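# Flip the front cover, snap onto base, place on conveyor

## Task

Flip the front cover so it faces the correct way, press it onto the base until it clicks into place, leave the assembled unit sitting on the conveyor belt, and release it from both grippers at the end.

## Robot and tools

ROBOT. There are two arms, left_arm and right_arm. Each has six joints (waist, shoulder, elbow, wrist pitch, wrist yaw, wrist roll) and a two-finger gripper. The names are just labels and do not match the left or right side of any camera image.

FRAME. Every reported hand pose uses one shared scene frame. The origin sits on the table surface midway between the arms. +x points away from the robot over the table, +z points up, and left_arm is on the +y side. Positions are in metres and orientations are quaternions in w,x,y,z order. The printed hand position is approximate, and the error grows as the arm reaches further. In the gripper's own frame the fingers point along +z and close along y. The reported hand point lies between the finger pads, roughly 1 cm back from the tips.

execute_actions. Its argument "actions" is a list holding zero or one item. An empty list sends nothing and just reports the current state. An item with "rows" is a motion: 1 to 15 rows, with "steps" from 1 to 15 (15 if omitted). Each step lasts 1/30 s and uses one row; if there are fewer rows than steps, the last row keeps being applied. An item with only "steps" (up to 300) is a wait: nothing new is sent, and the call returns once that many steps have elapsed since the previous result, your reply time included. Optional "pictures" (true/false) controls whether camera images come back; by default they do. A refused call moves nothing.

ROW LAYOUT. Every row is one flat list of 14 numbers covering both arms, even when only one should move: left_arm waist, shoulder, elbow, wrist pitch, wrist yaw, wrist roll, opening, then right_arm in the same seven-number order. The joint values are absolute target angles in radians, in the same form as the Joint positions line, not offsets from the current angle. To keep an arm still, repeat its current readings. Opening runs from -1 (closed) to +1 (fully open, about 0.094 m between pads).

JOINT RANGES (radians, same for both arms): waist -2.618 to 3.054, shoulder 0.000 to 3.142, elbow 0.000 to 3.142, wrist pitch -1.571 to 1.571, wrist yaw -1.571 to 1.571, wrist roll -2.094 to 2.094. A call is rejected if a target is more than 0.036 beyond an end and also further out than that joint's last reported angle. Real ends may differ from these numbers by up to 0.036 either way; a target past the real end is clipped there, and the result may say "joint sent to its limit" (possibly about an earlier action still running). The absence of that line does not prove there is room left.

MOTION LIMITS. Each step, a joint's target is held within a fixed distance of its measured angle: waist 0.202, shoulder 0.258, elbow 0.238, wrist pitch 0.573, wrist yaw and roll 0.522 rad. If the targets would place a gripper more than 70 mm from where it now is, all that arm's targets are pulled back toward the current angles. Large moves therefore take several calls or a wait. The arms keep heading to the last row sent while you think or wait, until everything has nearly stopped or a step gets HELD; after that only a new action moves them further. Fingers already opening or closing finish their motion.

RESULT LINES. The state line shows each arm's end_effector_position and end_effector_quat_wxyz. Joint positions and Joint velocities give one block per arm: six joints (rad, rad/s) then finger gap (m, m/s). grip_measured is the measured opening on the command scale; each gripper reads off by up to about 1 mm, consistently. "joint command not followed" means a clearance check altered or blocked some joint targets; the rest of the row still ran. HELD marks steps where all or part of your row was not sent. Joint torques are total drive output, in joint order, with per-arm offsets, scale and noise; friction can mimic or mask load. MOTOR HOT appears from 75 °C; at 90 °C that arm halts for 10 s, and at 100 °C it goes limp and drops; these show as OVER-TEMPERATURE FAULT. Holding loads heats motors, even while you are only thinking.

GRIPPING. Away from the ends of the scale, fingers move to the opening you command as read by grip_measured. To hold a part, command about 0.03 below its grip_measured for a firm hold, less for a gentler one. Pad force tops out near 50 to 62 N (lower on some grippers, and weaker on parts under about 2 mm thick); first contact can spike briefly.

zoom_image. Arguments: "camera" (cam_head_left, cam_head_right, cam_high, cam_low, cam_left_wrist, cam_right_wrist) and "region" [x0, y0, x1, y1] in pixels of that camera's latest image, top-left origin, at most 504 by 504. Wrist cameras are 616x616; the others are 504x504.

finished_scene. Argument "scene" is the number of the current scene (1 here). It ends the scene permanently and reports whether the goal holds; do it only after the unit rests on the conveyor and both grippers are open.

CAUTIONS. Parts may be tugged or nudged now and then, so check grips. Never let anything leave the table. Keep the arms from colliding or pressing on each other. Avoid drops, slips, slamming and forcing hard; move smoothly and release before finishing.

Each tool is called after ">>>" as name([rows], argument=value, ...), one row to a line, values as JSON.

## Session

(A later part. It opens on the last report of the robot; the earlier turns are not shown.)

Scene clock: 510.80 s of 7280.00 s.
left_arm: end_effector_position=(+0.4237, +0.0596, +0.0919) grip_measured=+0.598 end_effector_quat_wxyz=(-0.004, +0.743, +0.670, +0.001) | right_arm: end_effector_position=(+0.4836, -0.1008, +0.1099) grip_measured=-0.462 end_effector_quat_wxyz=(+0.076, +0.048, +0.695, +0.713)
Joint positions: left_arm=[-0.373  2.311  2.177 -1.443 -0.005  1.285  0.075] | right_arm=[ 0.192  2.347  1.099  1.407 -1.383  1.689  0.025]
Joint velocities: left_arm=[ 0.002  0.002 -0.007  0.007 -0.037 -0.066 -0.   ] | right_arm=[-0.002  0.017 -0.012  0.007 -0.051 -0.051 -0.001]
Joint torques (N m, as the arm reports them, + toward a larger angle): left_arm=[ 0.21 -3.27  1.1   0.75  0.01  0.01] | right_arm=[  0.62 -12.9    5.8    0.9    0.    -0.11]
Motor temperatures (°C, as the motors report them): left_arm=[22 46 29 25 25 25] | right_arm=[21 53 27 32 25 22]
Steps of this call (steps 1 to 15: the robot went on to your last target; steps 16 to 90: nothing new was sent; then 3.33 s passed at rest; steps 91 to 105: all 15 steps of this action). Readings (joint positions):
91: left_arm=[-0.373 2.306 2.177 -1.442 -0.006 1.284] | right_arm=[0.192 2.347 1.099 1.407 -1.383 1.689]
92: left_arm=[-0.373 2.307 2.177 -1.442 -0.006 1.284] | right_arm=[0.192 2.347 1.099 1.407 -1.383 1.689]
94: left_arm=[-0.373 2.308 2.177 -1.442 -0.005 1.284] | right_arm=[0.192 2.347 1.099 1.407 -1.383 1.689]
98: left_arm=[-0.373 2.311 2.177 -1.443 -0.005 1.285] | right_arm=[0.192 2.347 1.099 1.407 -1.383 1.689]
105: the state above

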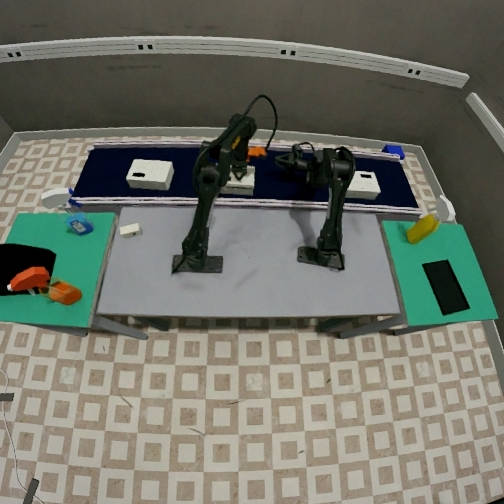

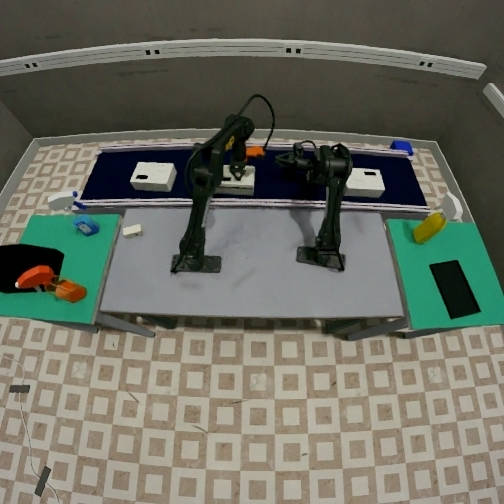

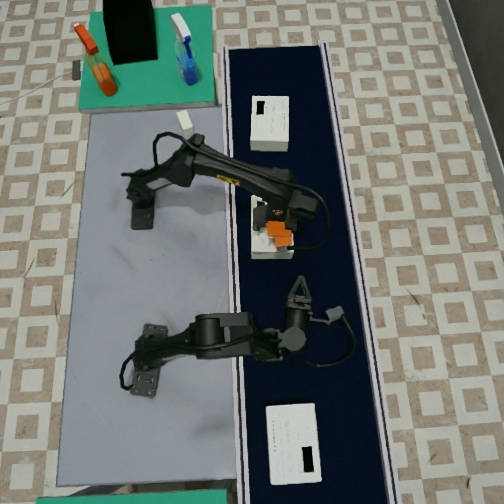

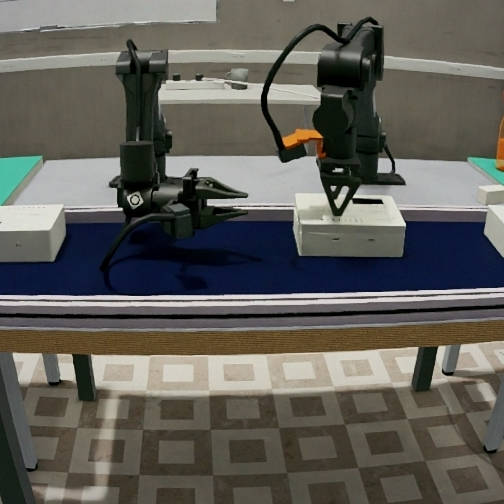

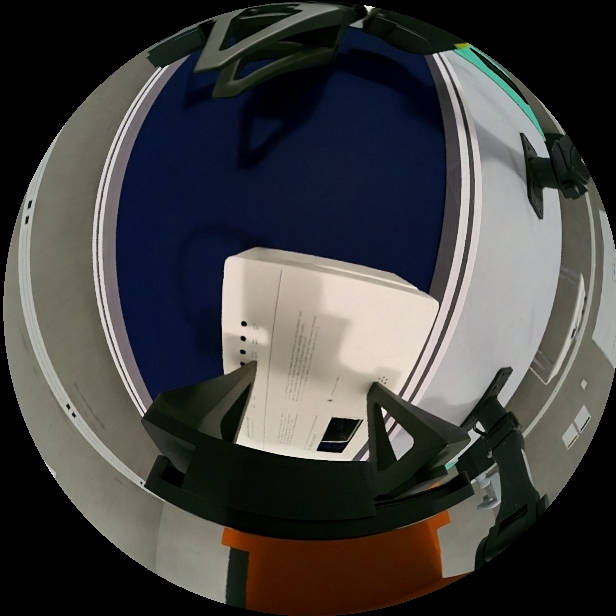

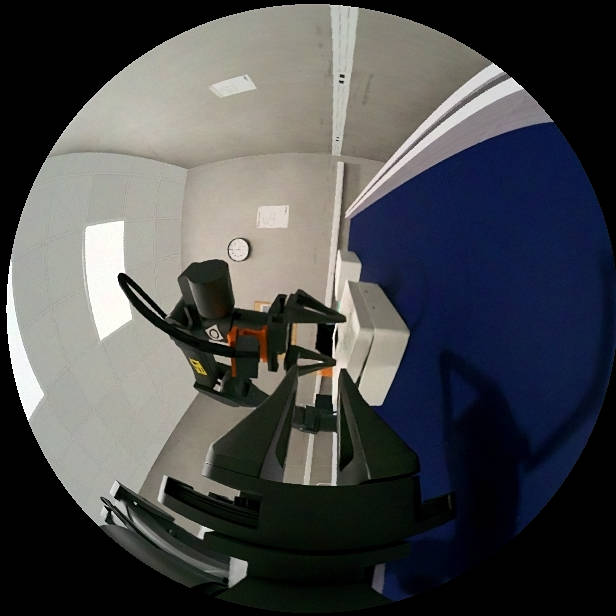

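>>> execute_actions([
  {"rows":[[-0.375,2.42,2.12,-1.41,0,1.29,0.6,0.2,2.34,1.1,1.4,-1.39,1.675,-0.46],[-0.38,2.43,2.118,-1.4,0,1.29,0.6,0.2,2.34,1.1,1.4,-1.39,1.675,-0.46],[-0.385,2.44,2.116,-1.39,0,1.29,0.6,0.2,2.34,1.1,1.4,-1.39,1.675,-0.46],[-0.39,2.45,2.114,-1.38,0,1.29,0.6,0.2,2.34,1.1,1.4,-1.39,1.675,-0.46],[-0.395,2.46,2.11,-1.37,0,1.29,0.6,0.2,2.34,1.1,1.4,-1.39,1.675,-0.46],[-0.395,2.47,2.105,-1.36,0,1.29,0.6,0.2,2.34,1.1,1.4,-1.39,1.675,-0.46],[-0.395,2.48,2.1,-1.35,0,1.29,0.6,0.2,2.34,1.1,1.4,-1.39,1.675,-0.46]]},
])

>>> zoom_image(camera="cam_low", region=[250,160,430,280])

>>> zoom_image(camera="cam_right_wrist", region=[310,260,430,420])

Scene clock: 520.67 s of 7280.00 s.
left_arm: end_effector_position=(+0.4236, +0.0595, +0.0908) grip_measured=+0.598 end_effector_quat_wxyz=(-0.005, +0.743, +0.669, +0.000) | right_arm: end_effector_position=(+0.4836, -0.1008, +0.1099) grip_measured=-0.462 end_effector_quat_wxyz=(+0.076, +0.048, +0.695, +0.713)
Joint positions: left_arm=[-0.373  2.314  2.177 -1.443 -0.004  1.286  0.075] | right_arm=[ 0.192  2.347  1.099  1.407 -1.383  1.689  0.025]
Joint velocities: left_arm=[ 0.017  0.022 -0.012  0.007  0.037 -0.007 -0.   ] | right_arm=[-0.007 -0.007 -0.022 -0.007 -0.066  0.037  0.   ]
Joint torques (N m, as the arm reports them, + toward a larger angle): left_arm=[-1.33 -1.03  0.95  1.31 -0.01  0.  ] | right_arm=[  0.62 -12.91   5.79   0.9    0.01  -0.11]
Motor temperatures (°C, as the motors report them): left_arm=[22 42 28 25 25 25] | right_arm=[21 53 27 32 25 22]
Steps of this call (steps 1 to 15: the robot went on to your last target; steps 16 to 90: nothing new was sent; then 6.37 s passed at rest; steps 91 to 105: all 15 steps of this action). Readings (joint positions):
91: left_arm=[-0.373 2.312 2.177 -1.443 -0.005 1.285] | right_arm=[0.192 2.347 1.099 1.407 -1.383 1.689]
92: left_arm=[-0.373 2.313 2.177 -1.443 -0.004 1.285] | right_arm=[0.192 2.347 1.099 1.407 -1.383 1.689]
94: left_arm=[-0.373 2.314 2.177 -1.443 -0.004 1.285] | right_arm=[0.192 2.347 1.099 1.407 -1.383 1.689]
98: left_arm=[-0.373 2.314 2.177 -1.443 -0.004 1.286] | right_arm=[0.192 2.347 1.099 1.407 -1.383 1.689]
105: the state above

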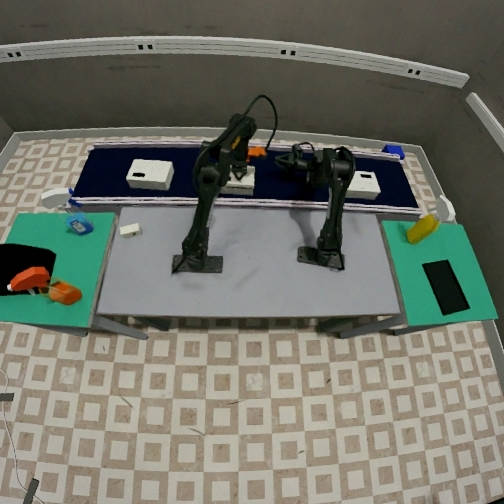

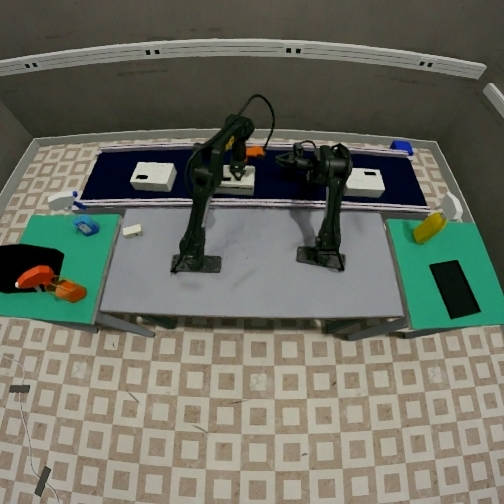

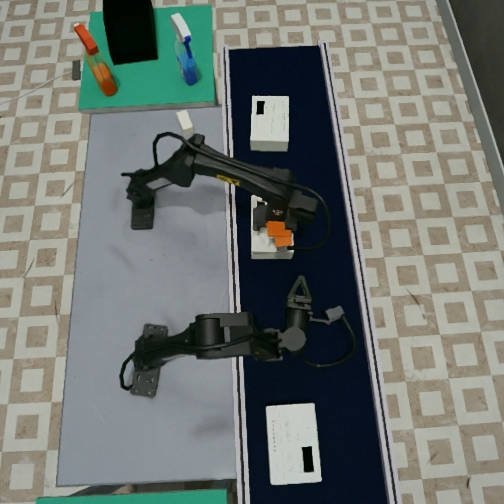

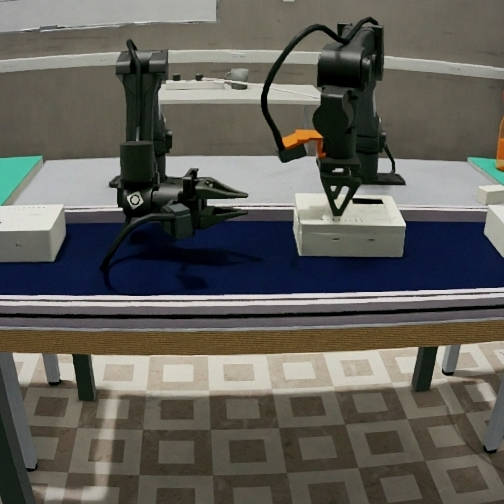

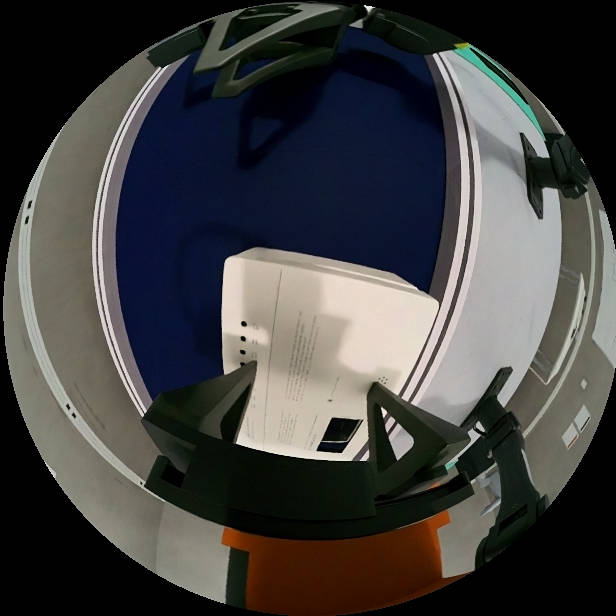

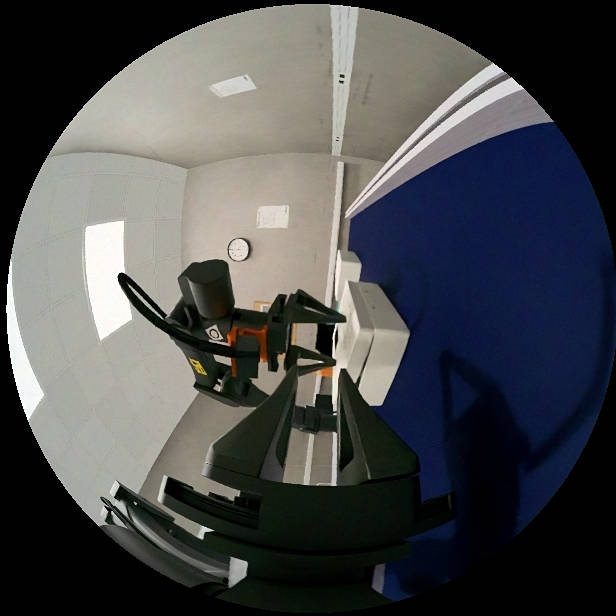

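Region (250, 160, 430, 280) of cam_low's 504x504 image, scaled by 2.800, with more detail than that image has.

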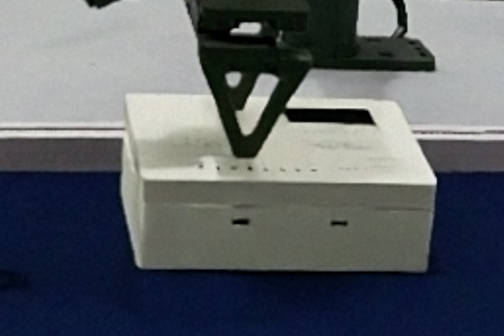

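Region (310, 260, 430, 420) of cam_right_wrist's 616x616 image, scaled by 3.150, with more detail than that image has; it fills the left 378 columns of this view, and the rest is white.

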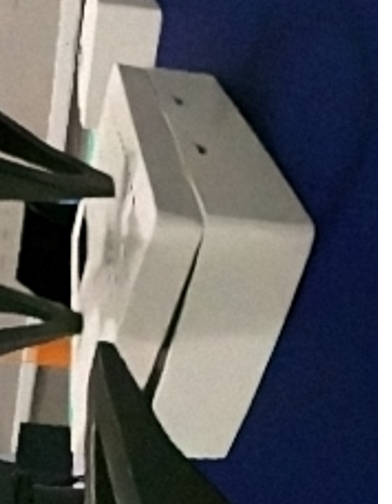

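>>> execute_actions([
  {"rows":[[-0.385,2.42,2.13,-1.4,0,1.29,0.6,0.2,2.34,1.1,1.4,-1.39,1.675,-0.46],[-0.385,2.4,2.14,-1.41,0,1.29,0.6,0.2,2.34,1.1,1.4,-1.39,1.675,-0.46],[-0.385,2.38,2.15,-1.42,0,1.29,0.6,0.2,2.34,1.1,1.4,-1.39,1.675,-0.46],[-0.385,2.36,2.16,-1.42,0,1.29,0.6,0.2,2.34,1.1,1.4,-1.39,1.675,-0.46],[-0.385,2.34,2.17,-1.42,0.02,1.29,0.6,0.2,2.34,1.1,1.4,-1.39,1.675,-0.46],[-0.39,2.33,2.17,-1.41,0.04,1.29,0.6,0.2,2.34,1.1,1.4,-1.39,1.675,-0.46],[-0.395,2.33,2.17,-1.4,0.05,1.29,0.6,0.2,2.34,1.1,1.4,-1.39,1.675,-0.46],[-0.4,2.33,2.17,-1.4,0.06,1.29,0.6,0.2,2.34,1.1,1.4,-1.39,1.675,-0.46]]},
])

>>> zoom_image(camera="cam_low", region=[250,160,430,280])

>>> zoom_image(camera="cam_right_wrist", region=[310,260,430,420])

Scene clock: 534.30 s of 7280.00 s.
left_arm: end_effector_position=(+0.4224, +0.0549, +0.0937) grip_measured=+0.598 end_effector_quat_wxyz=(+0.001, +0.746, +0.666, -0.004) | right_arm: end_effector_position=(+0.4836, -0.1008, +0.1099) grip_measured=-0.462 end_effector_quat_wxyz=(+0.076, +0.048, +0.695, +0.713)
Joint positions: left_arm=[-0.378  2.31   2.182 -1.445  0.009  1.291  0.075] | right_arm=[ 0.192  2.347  1.099  1.407 -1.383  1.689  0.025]
Joint velocities: left_arm=[-0.012 -0.002 -0.007 -0.037 -0.007  0.007  0.   ] | right_arm=[ 0.017 -0.007 -0.007 -0.007  0.022 -0.066 -0.001]
Joint torques (N m, as the arm reports them, + toward a larger angle): left_arm=[-1.69 -9.37  4.65  1.03  0.32 -0.09] | right_arm=[  0.61 -12.92   5.79   0.91   0.01  -0.11]
Motor temperatures (°C, as the motors report them): left_arm=[22 39 28 26 25 25] | right_arm=[21 54 27 32 25 22]
Steps of this call (steps 1 to 15: the robot went on to your last target; steps 16 to 90: nothing new was sent; then 10.13 s passed at rest; steps 91 to 105: all 15 steps of this action). Readings (joint positions):
91: left_arm=[-0.373 2.314 2.177 -1.443 -0.004 1.286] | right_arm=[0.192 2.347 1.099 1.407 -1.383 1.689]
92: left_arm=[-0.373 2.313 2.180 -1.445 -0.004 1.286] | right_arm=[0.192 2.347 1.099 1.407 -1.383 1.689]
94: left_arm=[-0.373 2.312 2.182 -1.446 -0.004 1.286] | right_arm=[0.192 2.347 1.099 1.407 -1.383 1.689]
98: left_arm=[-0.373 2.310 2.182 -1.446 -0.000 1.288] | right_arm=[0.192 2.347 1.099 1.407 -1.383 1.689]
105: the state above

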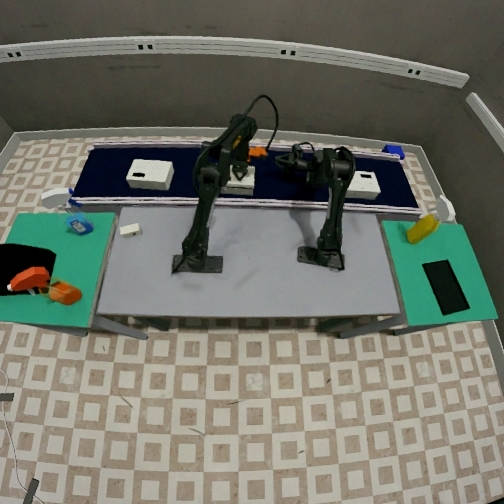

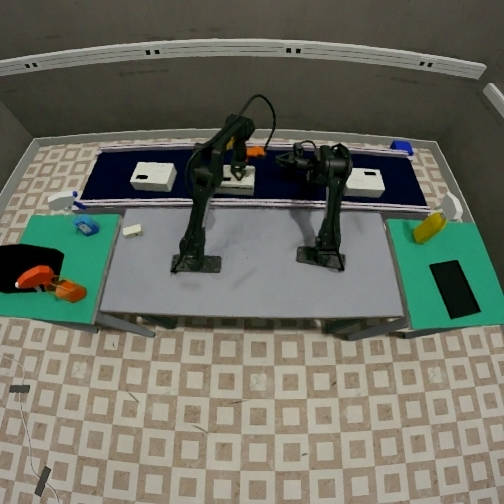

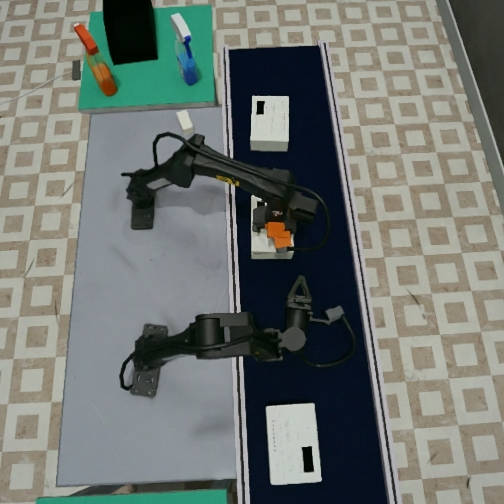

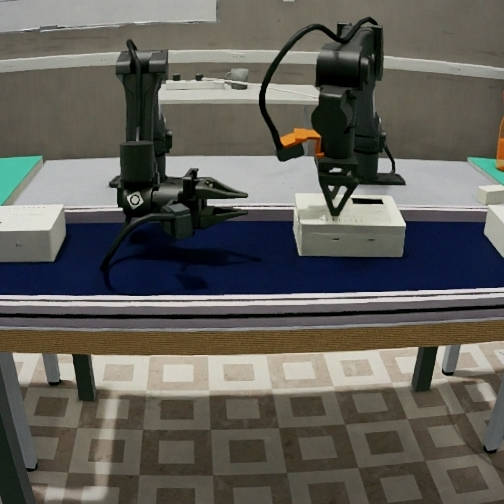

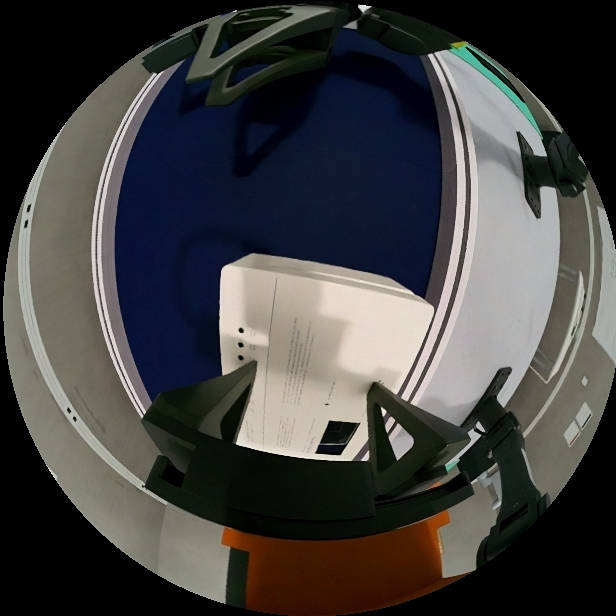

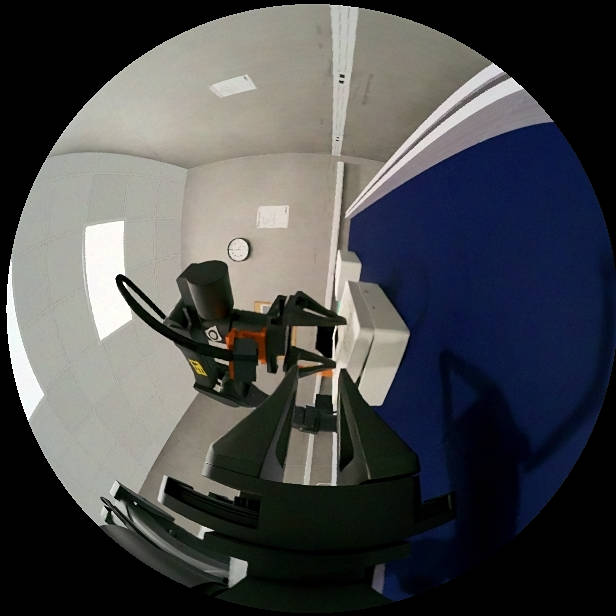

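Region (250, 160, 430, 280) of cam_low's 504x504 image, scaled by 2.800, with more detail than that image has.

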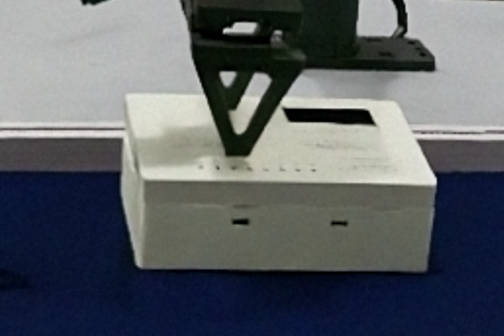

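Region (310, 260, 430, 420) of cam_right_wrist's 616x616 image, scaled by 3.150, with more detail than that image has; it fills the left 378 columns of this view, and the rest is white.

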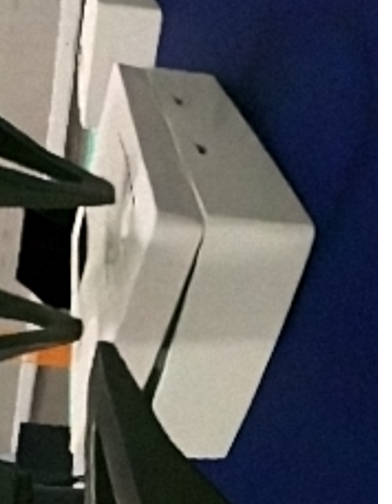

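>>> execute_actions([
  {"rows":[[-0.38,2.3,2.18,-1.44,0,1.29,0.6,0.2,2.34,1.1,1.4,-1.39,1.675,-0.46],[-0.38,2.28,2.18,-1.44,0,1.29,0.6,0.2,2.34,1.1,1.4,-1.39,1.675,-0.46],[-0.38,2.265,2.18,-1.44,0,1.29,0.6,0.2,2.34,1.1,1.4,-1.39,1.675,-0.46],[-0.37,2.25,2.17,-1.44,0,1.3,0.6,0.2,2.34,1.1,1.4,-1.39,1.675,-0.46],[-0.35,2.235,2.155,-1.44,0,1.32,0.6,0.2,2.34,1.1,1.4,-1.39,1.675,-0.46],[-0.32,2.22,2.14,-1.44,0,1.35,0.6,0.2,2.34,1.1,1.4,-1.39,1.675,-0.46],[-0.29,2.21,2.125,-1.44,0,1.38,0.6,0.2,2.34,1.1,1.4,-1.39,1.675,-0.46],[-0.26,2.2,2.11,-1.44,0,1.41,0.6,0.2,2.34,1.1,1.4,-1.39,1.675,-0.46],[-0.22,2.19,2.095,-1.44,0,1.44,0.6,0.2,2.34,1.1,1.4,-1.39,1.675,-0.46],[-0.18,2.18,2.08,-1.44,0,1.47,0.6,0.2,2.34,1.1,1.4,-1.39,1.675,-0.46],[-0.14,2.17,2.065,-1.44,0,1.5,0.6,0.2,2.34,1.1,1.4,-1.39,1.675,-0.46],[-0.11,2.16,2.05,-1.44,0,1.53,0.6,0.2,2.34,1.1,1.4,-1.39,1.675,-0.46],[-0.085,2.155,2.04,-1.44,0,1.55,0.6,0.2,2.34,1.1,1.4,-1.39,1.675,-0.46],[-0.07,2.155,2.04,-1.44,0,1.55,0.6,0.2,2.34,1.1,1.4,-1.39,1.675,-0.46],[-0.06,2.155,2.04,-1.44,0,1.55,0.6,0.2,2.34,1.1,1.4,-1.39,1.675,-0.46]]},
], pictures=false)

>>> execute_actions([
  {"rows":[[-0.06,2.155,2.04,-1.44,0,1.55,0.6,0.2,2.34,1.1,1.4,-1.39,1.675,-0.46],[-0.06,2.155,2.04,-1.43,0,1.55,0.6,0.2,2.34,1.1,1.4,-1.39,1.675,-0.46],[-0.06,2.155,2.04,-1.42,0,1.55,0.6,0.2,2.34,1.1,1.4,-1.39,1.675,-0.46],[-0.06,2.155,2.025,-1.4,0,1.55,0.6,0.2,2.34,1.1,1.4,-1.39,1.675,-0.46],[-0.06,2.155,2.01,-1.385,0,1.55,0.6,0.2,2.34,1.1,1.4,-1.39,1.675,-0.46],[-0.06,2.155,1.995,-1.37,0,1.55,0.6,0.2,2.34,1.1,1.4,-1.39,1.675,-0.46],[-0.06,2.155,1.98,-1.355,0,1.55,0.6,0.2,2.34,1.1,1.4,-1.39,1.675,-0.46],[-0.06,2.155,1.965,-1.34,0,1.55,0.6,0.2,2.34,1.1,1.4,-1.39,1.675,-0.46],[-0.06,2.155,1.95,-1.325,0,1.55,0.6,0.2,2.34,1.1,1.4,-1.39,1.675,-0.46],[-0.06,2.155,1.935,-1.31,0,1.55,0.6,0.2,2.34,1.1,1.4,-1.39,1.675,-0.46],[-0.06,2.155,1.92,-1.3,0,1.55,0.6,0.2,2.34,1.1,1.4,-1.39,1.675,-0.46],[-0.06,2.155,1.91,-1.3,0,1.55,0.6,0.2,2.34,1.1,1.4,-1.39,1.675,-0.46]]},
], pictures=false)

>>> execute_actions([
  {"steps":15},
])

>>> zoom_image(camera="cam_low", region=[270,160,450,280])

>>> zoom_image(camera="cam_head_right", region=[195,150,275,205])

Scene clock: 562.27 s of 7280.00 s.
left_arm: end_effector_position=(+0.4310, +0.1872, +0.1198) grip_measured=+0.598 end_effector_quat_wxyz=(+0.007, +0.709, +0.705, +0.005) | right_arm: end_effector_position=(+0.4836, -0.1008, +0.1099) grip_measured=-0.462 end_effector_quat_wxyz=(+0.076, +0.048, +0.695, +0.713)
Joint positions: left_arm=[-0.081  2.173  2.06  -1.441  0.001  1.48   0.075] | right_arm=[ 0.192  2.347  1.099  1.407 -1.383  1.689  0.025]
Joint velocities: left_arm=[ 1.087 -0.027 -0.139 -0.051 -0.139  0.403 -0.   ] | right_arm=[ 0.007 -0.002 -0.002  0.022  0.022  0.022 -0.001]
Joint torques (N m, as the arm reports them, + toward a larger angle): left_arm=[ -3.46 -11.16   4.65   0.6    0.09   0.09] | right_arm=[  0.62 -12.91   5.8    0.9    0.01  -0.11]
Motor temperatures (°C, as the motors report them): left_arm=[22 44 29 26 25 25] | right_arm=[21 55 27 31 25 22]
Steps of this call (steps 1 to 15: the robot went on to your last target; steps 16 to 90: nothing new was sent; then 24.47 s passed at rest; steps 91 to 105: all 15 steps of this action). Readings (joint positions):
91: left_arm=[-0.378 2.307 2.182 -1.445 0.007 1.291] | right_arm=[0.192 2.347 1.099 1.407 -1.383 1.689]
92: left_arm=[-0.378 2.305 2.182 -1.445 0.007 1.291] | right_arm=[0.192 2.347 1.099 1.407 -1.383 1.689]
94: left_arm=[-0.378 2.299 2.180 -1.444 0.006 1.291] | right_arm=[0.192 2.347 1.099 1.407 -1.383 1.689]
98: left_arm=[-0.346 2.247 2.139 -1.443 0.007 1.333] | right_arm=[0.192 2.347 1.099 1.407 -1.383 1.689]
105: the state above

Scene clock: 562.77 s of 7280.00 s.
left_arm: end_effector_position=(+0.4237, +0.1983, +0.0852) grip_measured=+0.598 end_effector_quat_wxyz=(-0.012, +0.724, +0.690, -0.003) | right_arm: end_effector_position=(+0.4836, -0.1008, +0.1099) grip_measured=-0.462 end_effector_quat_wxyz=(+0.076, +0.048, +0.695, +0.713)
Joint positions: left_arm=[-0.061  2.169  1.916 -1.338 -0.012  1.541  0.075] | right_arm=[ 0.192  2.347  1.099  1.407 -1.383  1.689  0.025]
Joint velocities: left_arm=[-0.012 -0.002 -0.061  0.066 -0.007  0.037 -0.   ] | right_arm=[-0.012  0.012 -0.017  0.007 -0.007  0.007  0.   ]
Joint torques (N m, as the arm reports them, + toward a larger angle): left_arm=[  0.16 -11.02   5.59   0.83   0.02  -0.02] | right_arm=[  0.61 -12.91   5.8    0.9    0.01  -0.11]
Motor temperatures (°C, as the motors report them): left_arm=[22 45 29 26 25 25] | right_arm=[21 55 27 31 25 22]
Steps of this call (steps 1 to 15: all 15 steps of this action). Readings (joint positions):
1: left_arm=[-0.050 2.173 2.057 -1.441 -0.004 1.493] | right_arm=[0.192 2.347 1.099 1.407 -1.383 1.689]
2: left_arm=[-0.029 2.173 2.053 -1.441 -0.009 1.502] | right_arm=[0.192 2.347 1.099 1.407 -1.383 1.689]
4: left_arm=[-0.016 2.173 2.047 -1.437 -0.015 1.517] | right_arm=[0.192 2.347 1.099 1.407 -1.383 1.689]
8: left_arm=[-0.044 2.169 2.003 -1.399 -0.015 1.533] | right_arm=[0.192 2.347 1.099 1.407 -1.383 1.689]
15: the state above

Scene clock: 563.27 s of 7280.00 s.
left_arm: end_effector_position=(+0.4291, +0.1978, +0.0849) grip_measured=+0.598 end_effector_quat_wxyz=(-0.003, +0.725, +0.689, +0.005) | right_arm: end_effector_position=(+0.4836, -0.1008, +0.1099) grip_measured=-0.462 end_effector_quat_wxyz=(+0.076, +0.048, +0.695, +0.713)
Joint positions: left_arm=[-0.061  2.169  1.915 -1.316 -0.012  1.543  0.075] | right_arm=[ 0.192  2.347  1.099  1.407 -1.383  1.689  0.025]
Joint velocities: left_arm=[-0.017 -0.007 -0.002  0.037 -0.022  0.022  0.001] | right_arm=[-0.007 -0.002 -0.002 -0.022 -0.11   0.037  0.   ]
Joint torques (N m, as the arm reports them, + toward a larger angle): left_arm=[  0.06 -11.19   5.26   0.69   0.05   0.03] | right_arm=[  0.61 -12.9    5.79   0.9    0.01  -0.11]
Motor temperatures (°C, as the motors report them): left_arm=[22 45 29 26 25 25] | right_arm=[21 55 27 31 25 22]
Steps of this call (steps 1 to 15: the robot went on to your last target). Readings (joint positions):
1: left_arm=[-0.061 2.169 1.915 -1.335 -0.012 1.542] | right_arm=[0.192 2.347 1.099 1.407 -1.383 1.689]
2: left_arm=[-0.061 2.169 1.915 -1.331 -0.012 1.542] | right_arm=[0.192 2.347 1.099 1.407 -1.383 1.689]
4: left_arm=[-0.061 2.169 1.915 -1.325 -0.012 1.543] | right_arm=[0.192 2.347 1.099 1.407 -1.383 1.689]
8: left_arm=[-0.061 2.169 1.915 -1.318 -0.012 1.543] | right_arm=[0.192 2.347 1.099 1.407 -1.383 1.689]
15: the state above

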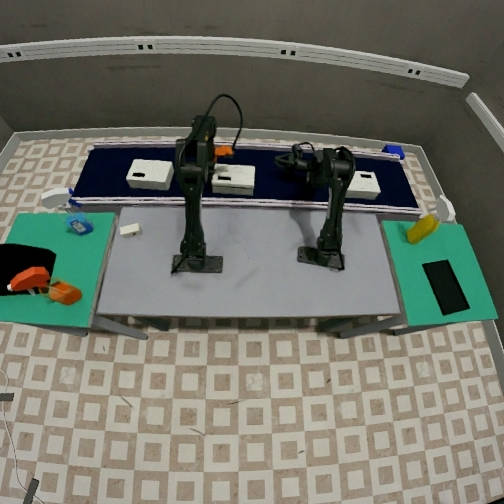

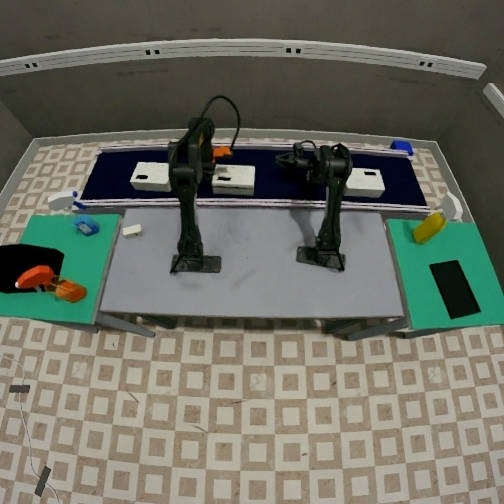

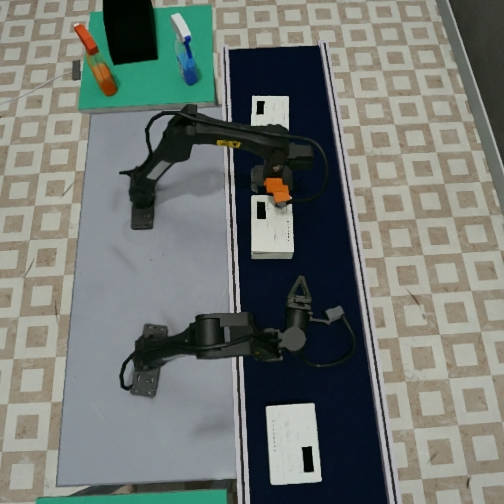

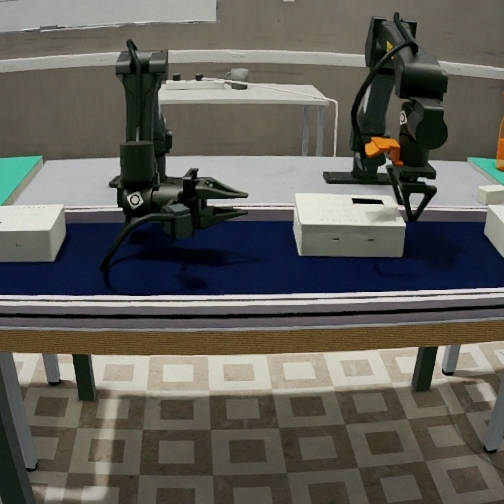

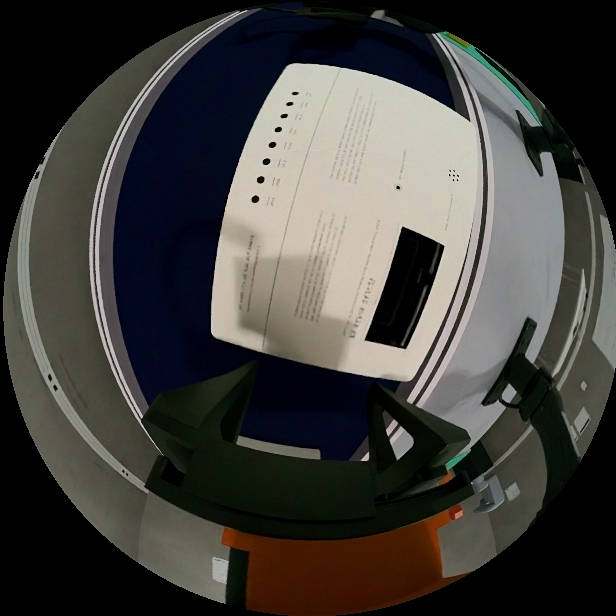

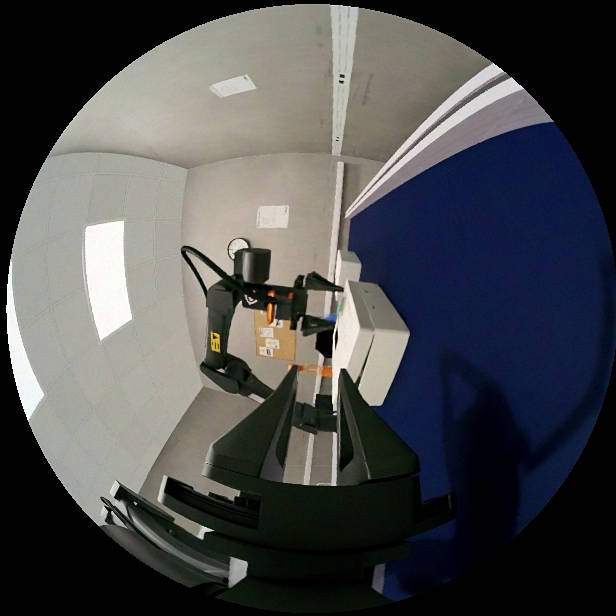

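Region (270, 160, 450, 280) of cam_low's 504x504 image, scaled by 2.800, with more detail than that image has.

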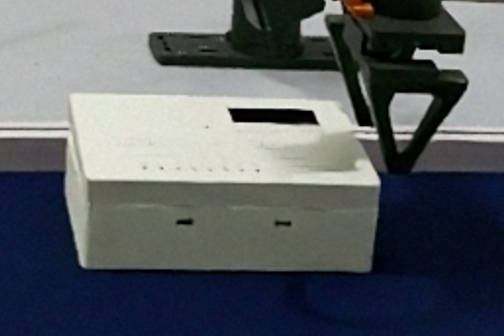

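Region (195, 150, 275, 205) of cam_head_right's 504x504 image, scaled by 6.300, with more detail than that image has; it fills the top 346 rows of this view, and the rest is white.

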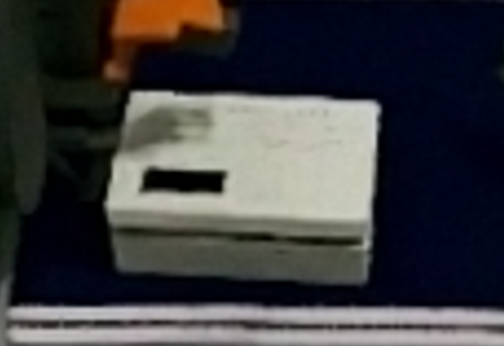

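>>> execute_actions([
  {"rows":[[-0.06,2.155,1.91,-1.3,0.02,1.58,0.6,0.2,2.34,1.1,1.4,-1.39,1.675,-0.46],[-0.06,2.155,1.91,-1.3,0.04,1.6,0.6,0.2,2.34,1.1,1.4,-1.39,1.675,-0.46],[-0.06,2.155,1.91,-1.3,0.06,1.6,0.6,0.2,2.34,1.1,1.4,-1.39,1.675,-0.46],[-0.06,2.155,1.91,-1.3,0.07,1.6,0.6,0.2,2.34,1.1,1.4,-1.39,1.675,-0.46]]},
], pictures=false)

>>> execute_actions([
  {"steps":15},
])

>>> zoom_image(camera="cam_low", region=[270,160,450,280])

Scene clock: 577.77 s of 7280.00 s.
left_arm: end_effector_position=(+0.4292, +0.1895, +0.0850) grip_measured=+0.598 end_effector_quat_wxyz=(+0.014, +0.740, +0.673, -0.011) | right_arm: end_effector_position=(+0.4836, -0.1008, +0.1099) grip_measured=-0.462 end_effector_quat_wxyz=(+0.076, +0.048, +0.695, +0.713)
Joint positions: left_arm=[-0.061  2.169  1.915 -1.313  0.035  1.588  0.075] | right_arm=[ 0.192  2.347  1.099  1.407 -1.383  1.689  0.025]
Joint velocities: left_arm=[-0.012 -0.007 -0.002 -0.066  0.007 -0.037  0.001] | right_arm=[ 0.002 -0.007  0.012  0.037 -0.022  0.037  0.001]
Joint torques (N m, as the arm reports them, + toward a larger angle): left_arm=[  0.14 -11.18   5.26   0.68   0.32   0.05] | right_arm=[  0.62 -12.91   5.78   0.9    0.    -0.11]
Motor temperatures (°C, as the motors report them): left_arm=[22 47 29 25 25 25] | right_arm=[21 55 27 31 25 22]
Steps of this call (steps 1 to 15: the robot went on to your last target; steps 16 to 90: nothing new was sent; then 11.00 s passed at rest; steps 91 to 105: all 15 steps of this action). Readings (joint positions):
91: left_arm=[-0.061 2.169 1.915 -1.315 -0.010 1.548] | right_arm=[0.192 2.347 1.099 1.407 -1.383 1.689]
92: left_arm=[-0.061 2.169 1.915 -1.315 -0.004 1.556] | right_arm=[0.192 2.347 1.099 1.407 -1.383 1.689]
94: left_arm=[-0.061 2.169 1.915 -1.315 0.014 1.570] | right_arm=[0.192 2.347 1.099 1.407 -1.383 1.689]
98: left_arm=[-0.061 2.169 1.915 -1.314 0.032 1.583] | right_arm=[0.192 2.347 1.099 1.407 -1.383 1.689]
105: the state above

Scene clock: 578.27 s of 7280.00 s.
left_arm: end_effector_position=(+0.4293, +0.1894, +0.0850) grip_measured=+0.598 end_effector_quat_wxyz=(+0.014, +0.740, +0.672, -0.011) | right_arm: end_effector_position=(+0.4836, -0.1008, +0.1099) grip_measured=-0.462 end_effector_quat_wxyz=(+0.076, +0.048, +0.695, +0.713)
Joint positions: left_arm=[-0.061  2.169  1.915 -1.312  0.036  1.59   0.075] | right_arm=[ 0.192  2.347  1.099  1.407 -1.383  1.689  0.025]
Joint velocities: left_arm=[ 0.007  0.002  0.007  0.051 -0.051  0.037 -0.   ] | right_arm=[-0.022 -0.012 -0.012  0.037  0.007  0.022 -0.001]
Joint torques (N m, as the arm reports them, + toward a larger angle): left_arm=[  0.13 -11.19   5.26   0.69   0.25   0.07] | right_arm=[  0.61 -12.92   5.79   0.9    0.    -0.11]
Motor temperatures (°C, as the motors report them): left_arm=[22 47 29 25 25 25] | right_arm=[21 55 27 31 25 22]
Steps of this call (steps 1 to 15: the robot went on to your last target). Readings (joint positions):
1: left_arm=[-0.061 2.169 1.915 -1.313 0.035 1.589] | right_arm=[0.192 2.347 1.099 1.407 -1.383 1.689]
2: left_arm=[-0.061 2.169 1.915 -1.313 0.035 1.589] | right_arm=[0.192 2.347 1.099 1.407 -1.383 1.689]
4: left_arm=[-0.061 2.169 1.915 -1.313 0.035 1.589] | right_arm=[0.192 2.347 1.099 1.407 -1.383 1.689]
8: left_arm=[-0.061 2.169 1.915 -1.313 0.036 1.590] | right_arm=[0.192 2.347 1.099 1.407 -1.383 1.689]
15: the state above
All arms were judged still, so your last target was given up. Only a new action makes them travel on or press farther. Fingers that are still opening or closing keep moving.

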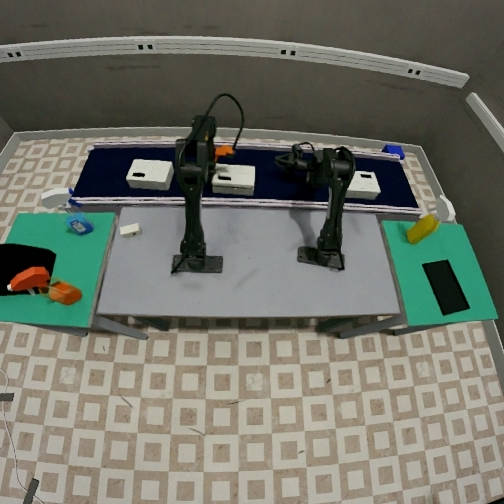

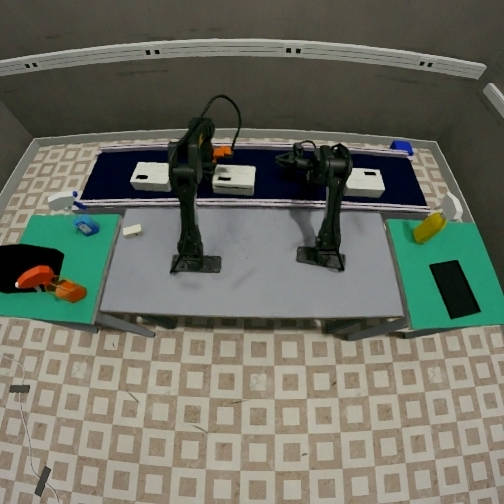

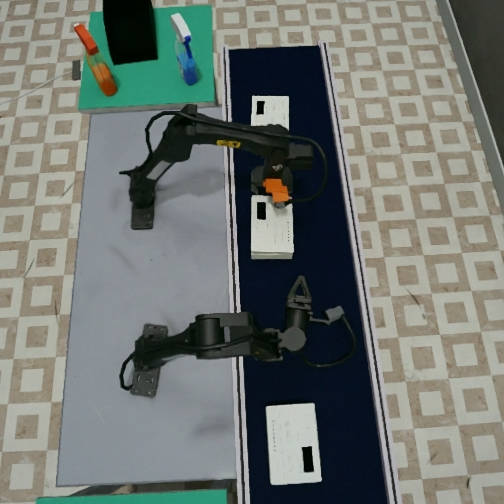

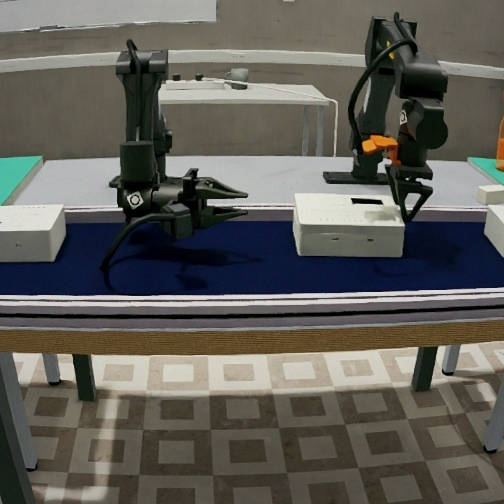

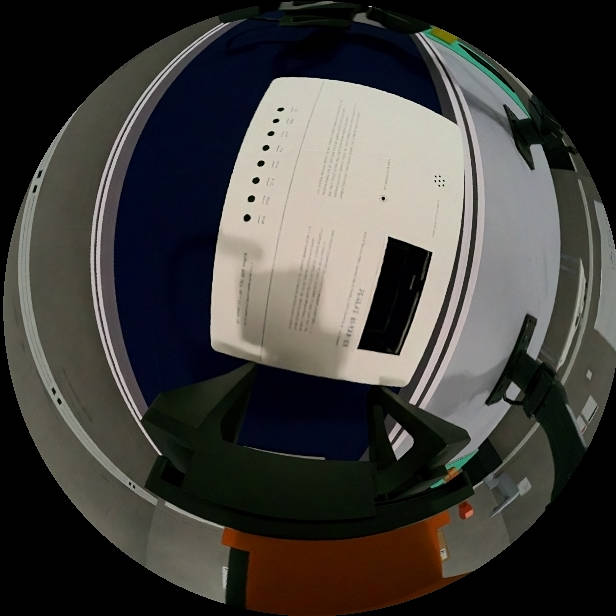

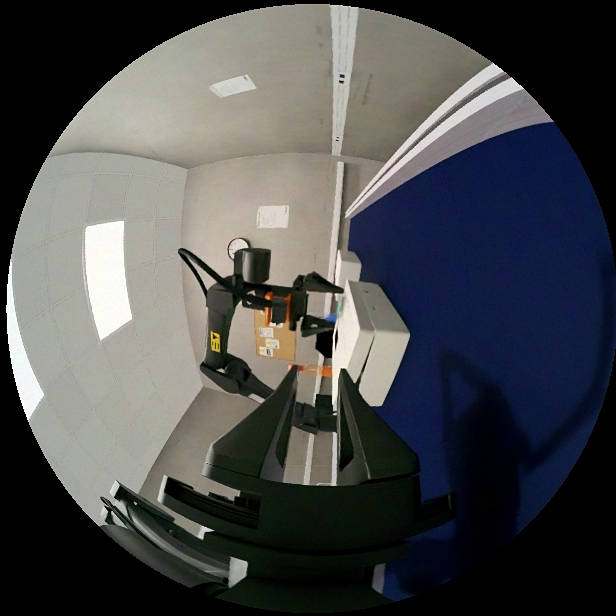

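Region (270, 160, 450, 280) of cam_low's 504x504 image, scaled by 2.800, with more detail than that image has.

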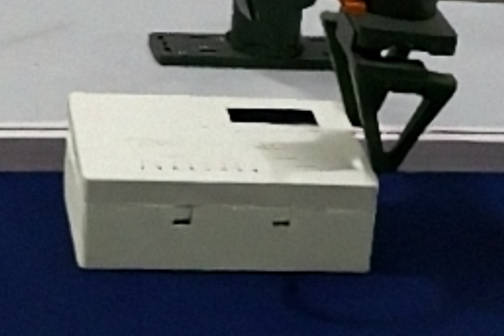

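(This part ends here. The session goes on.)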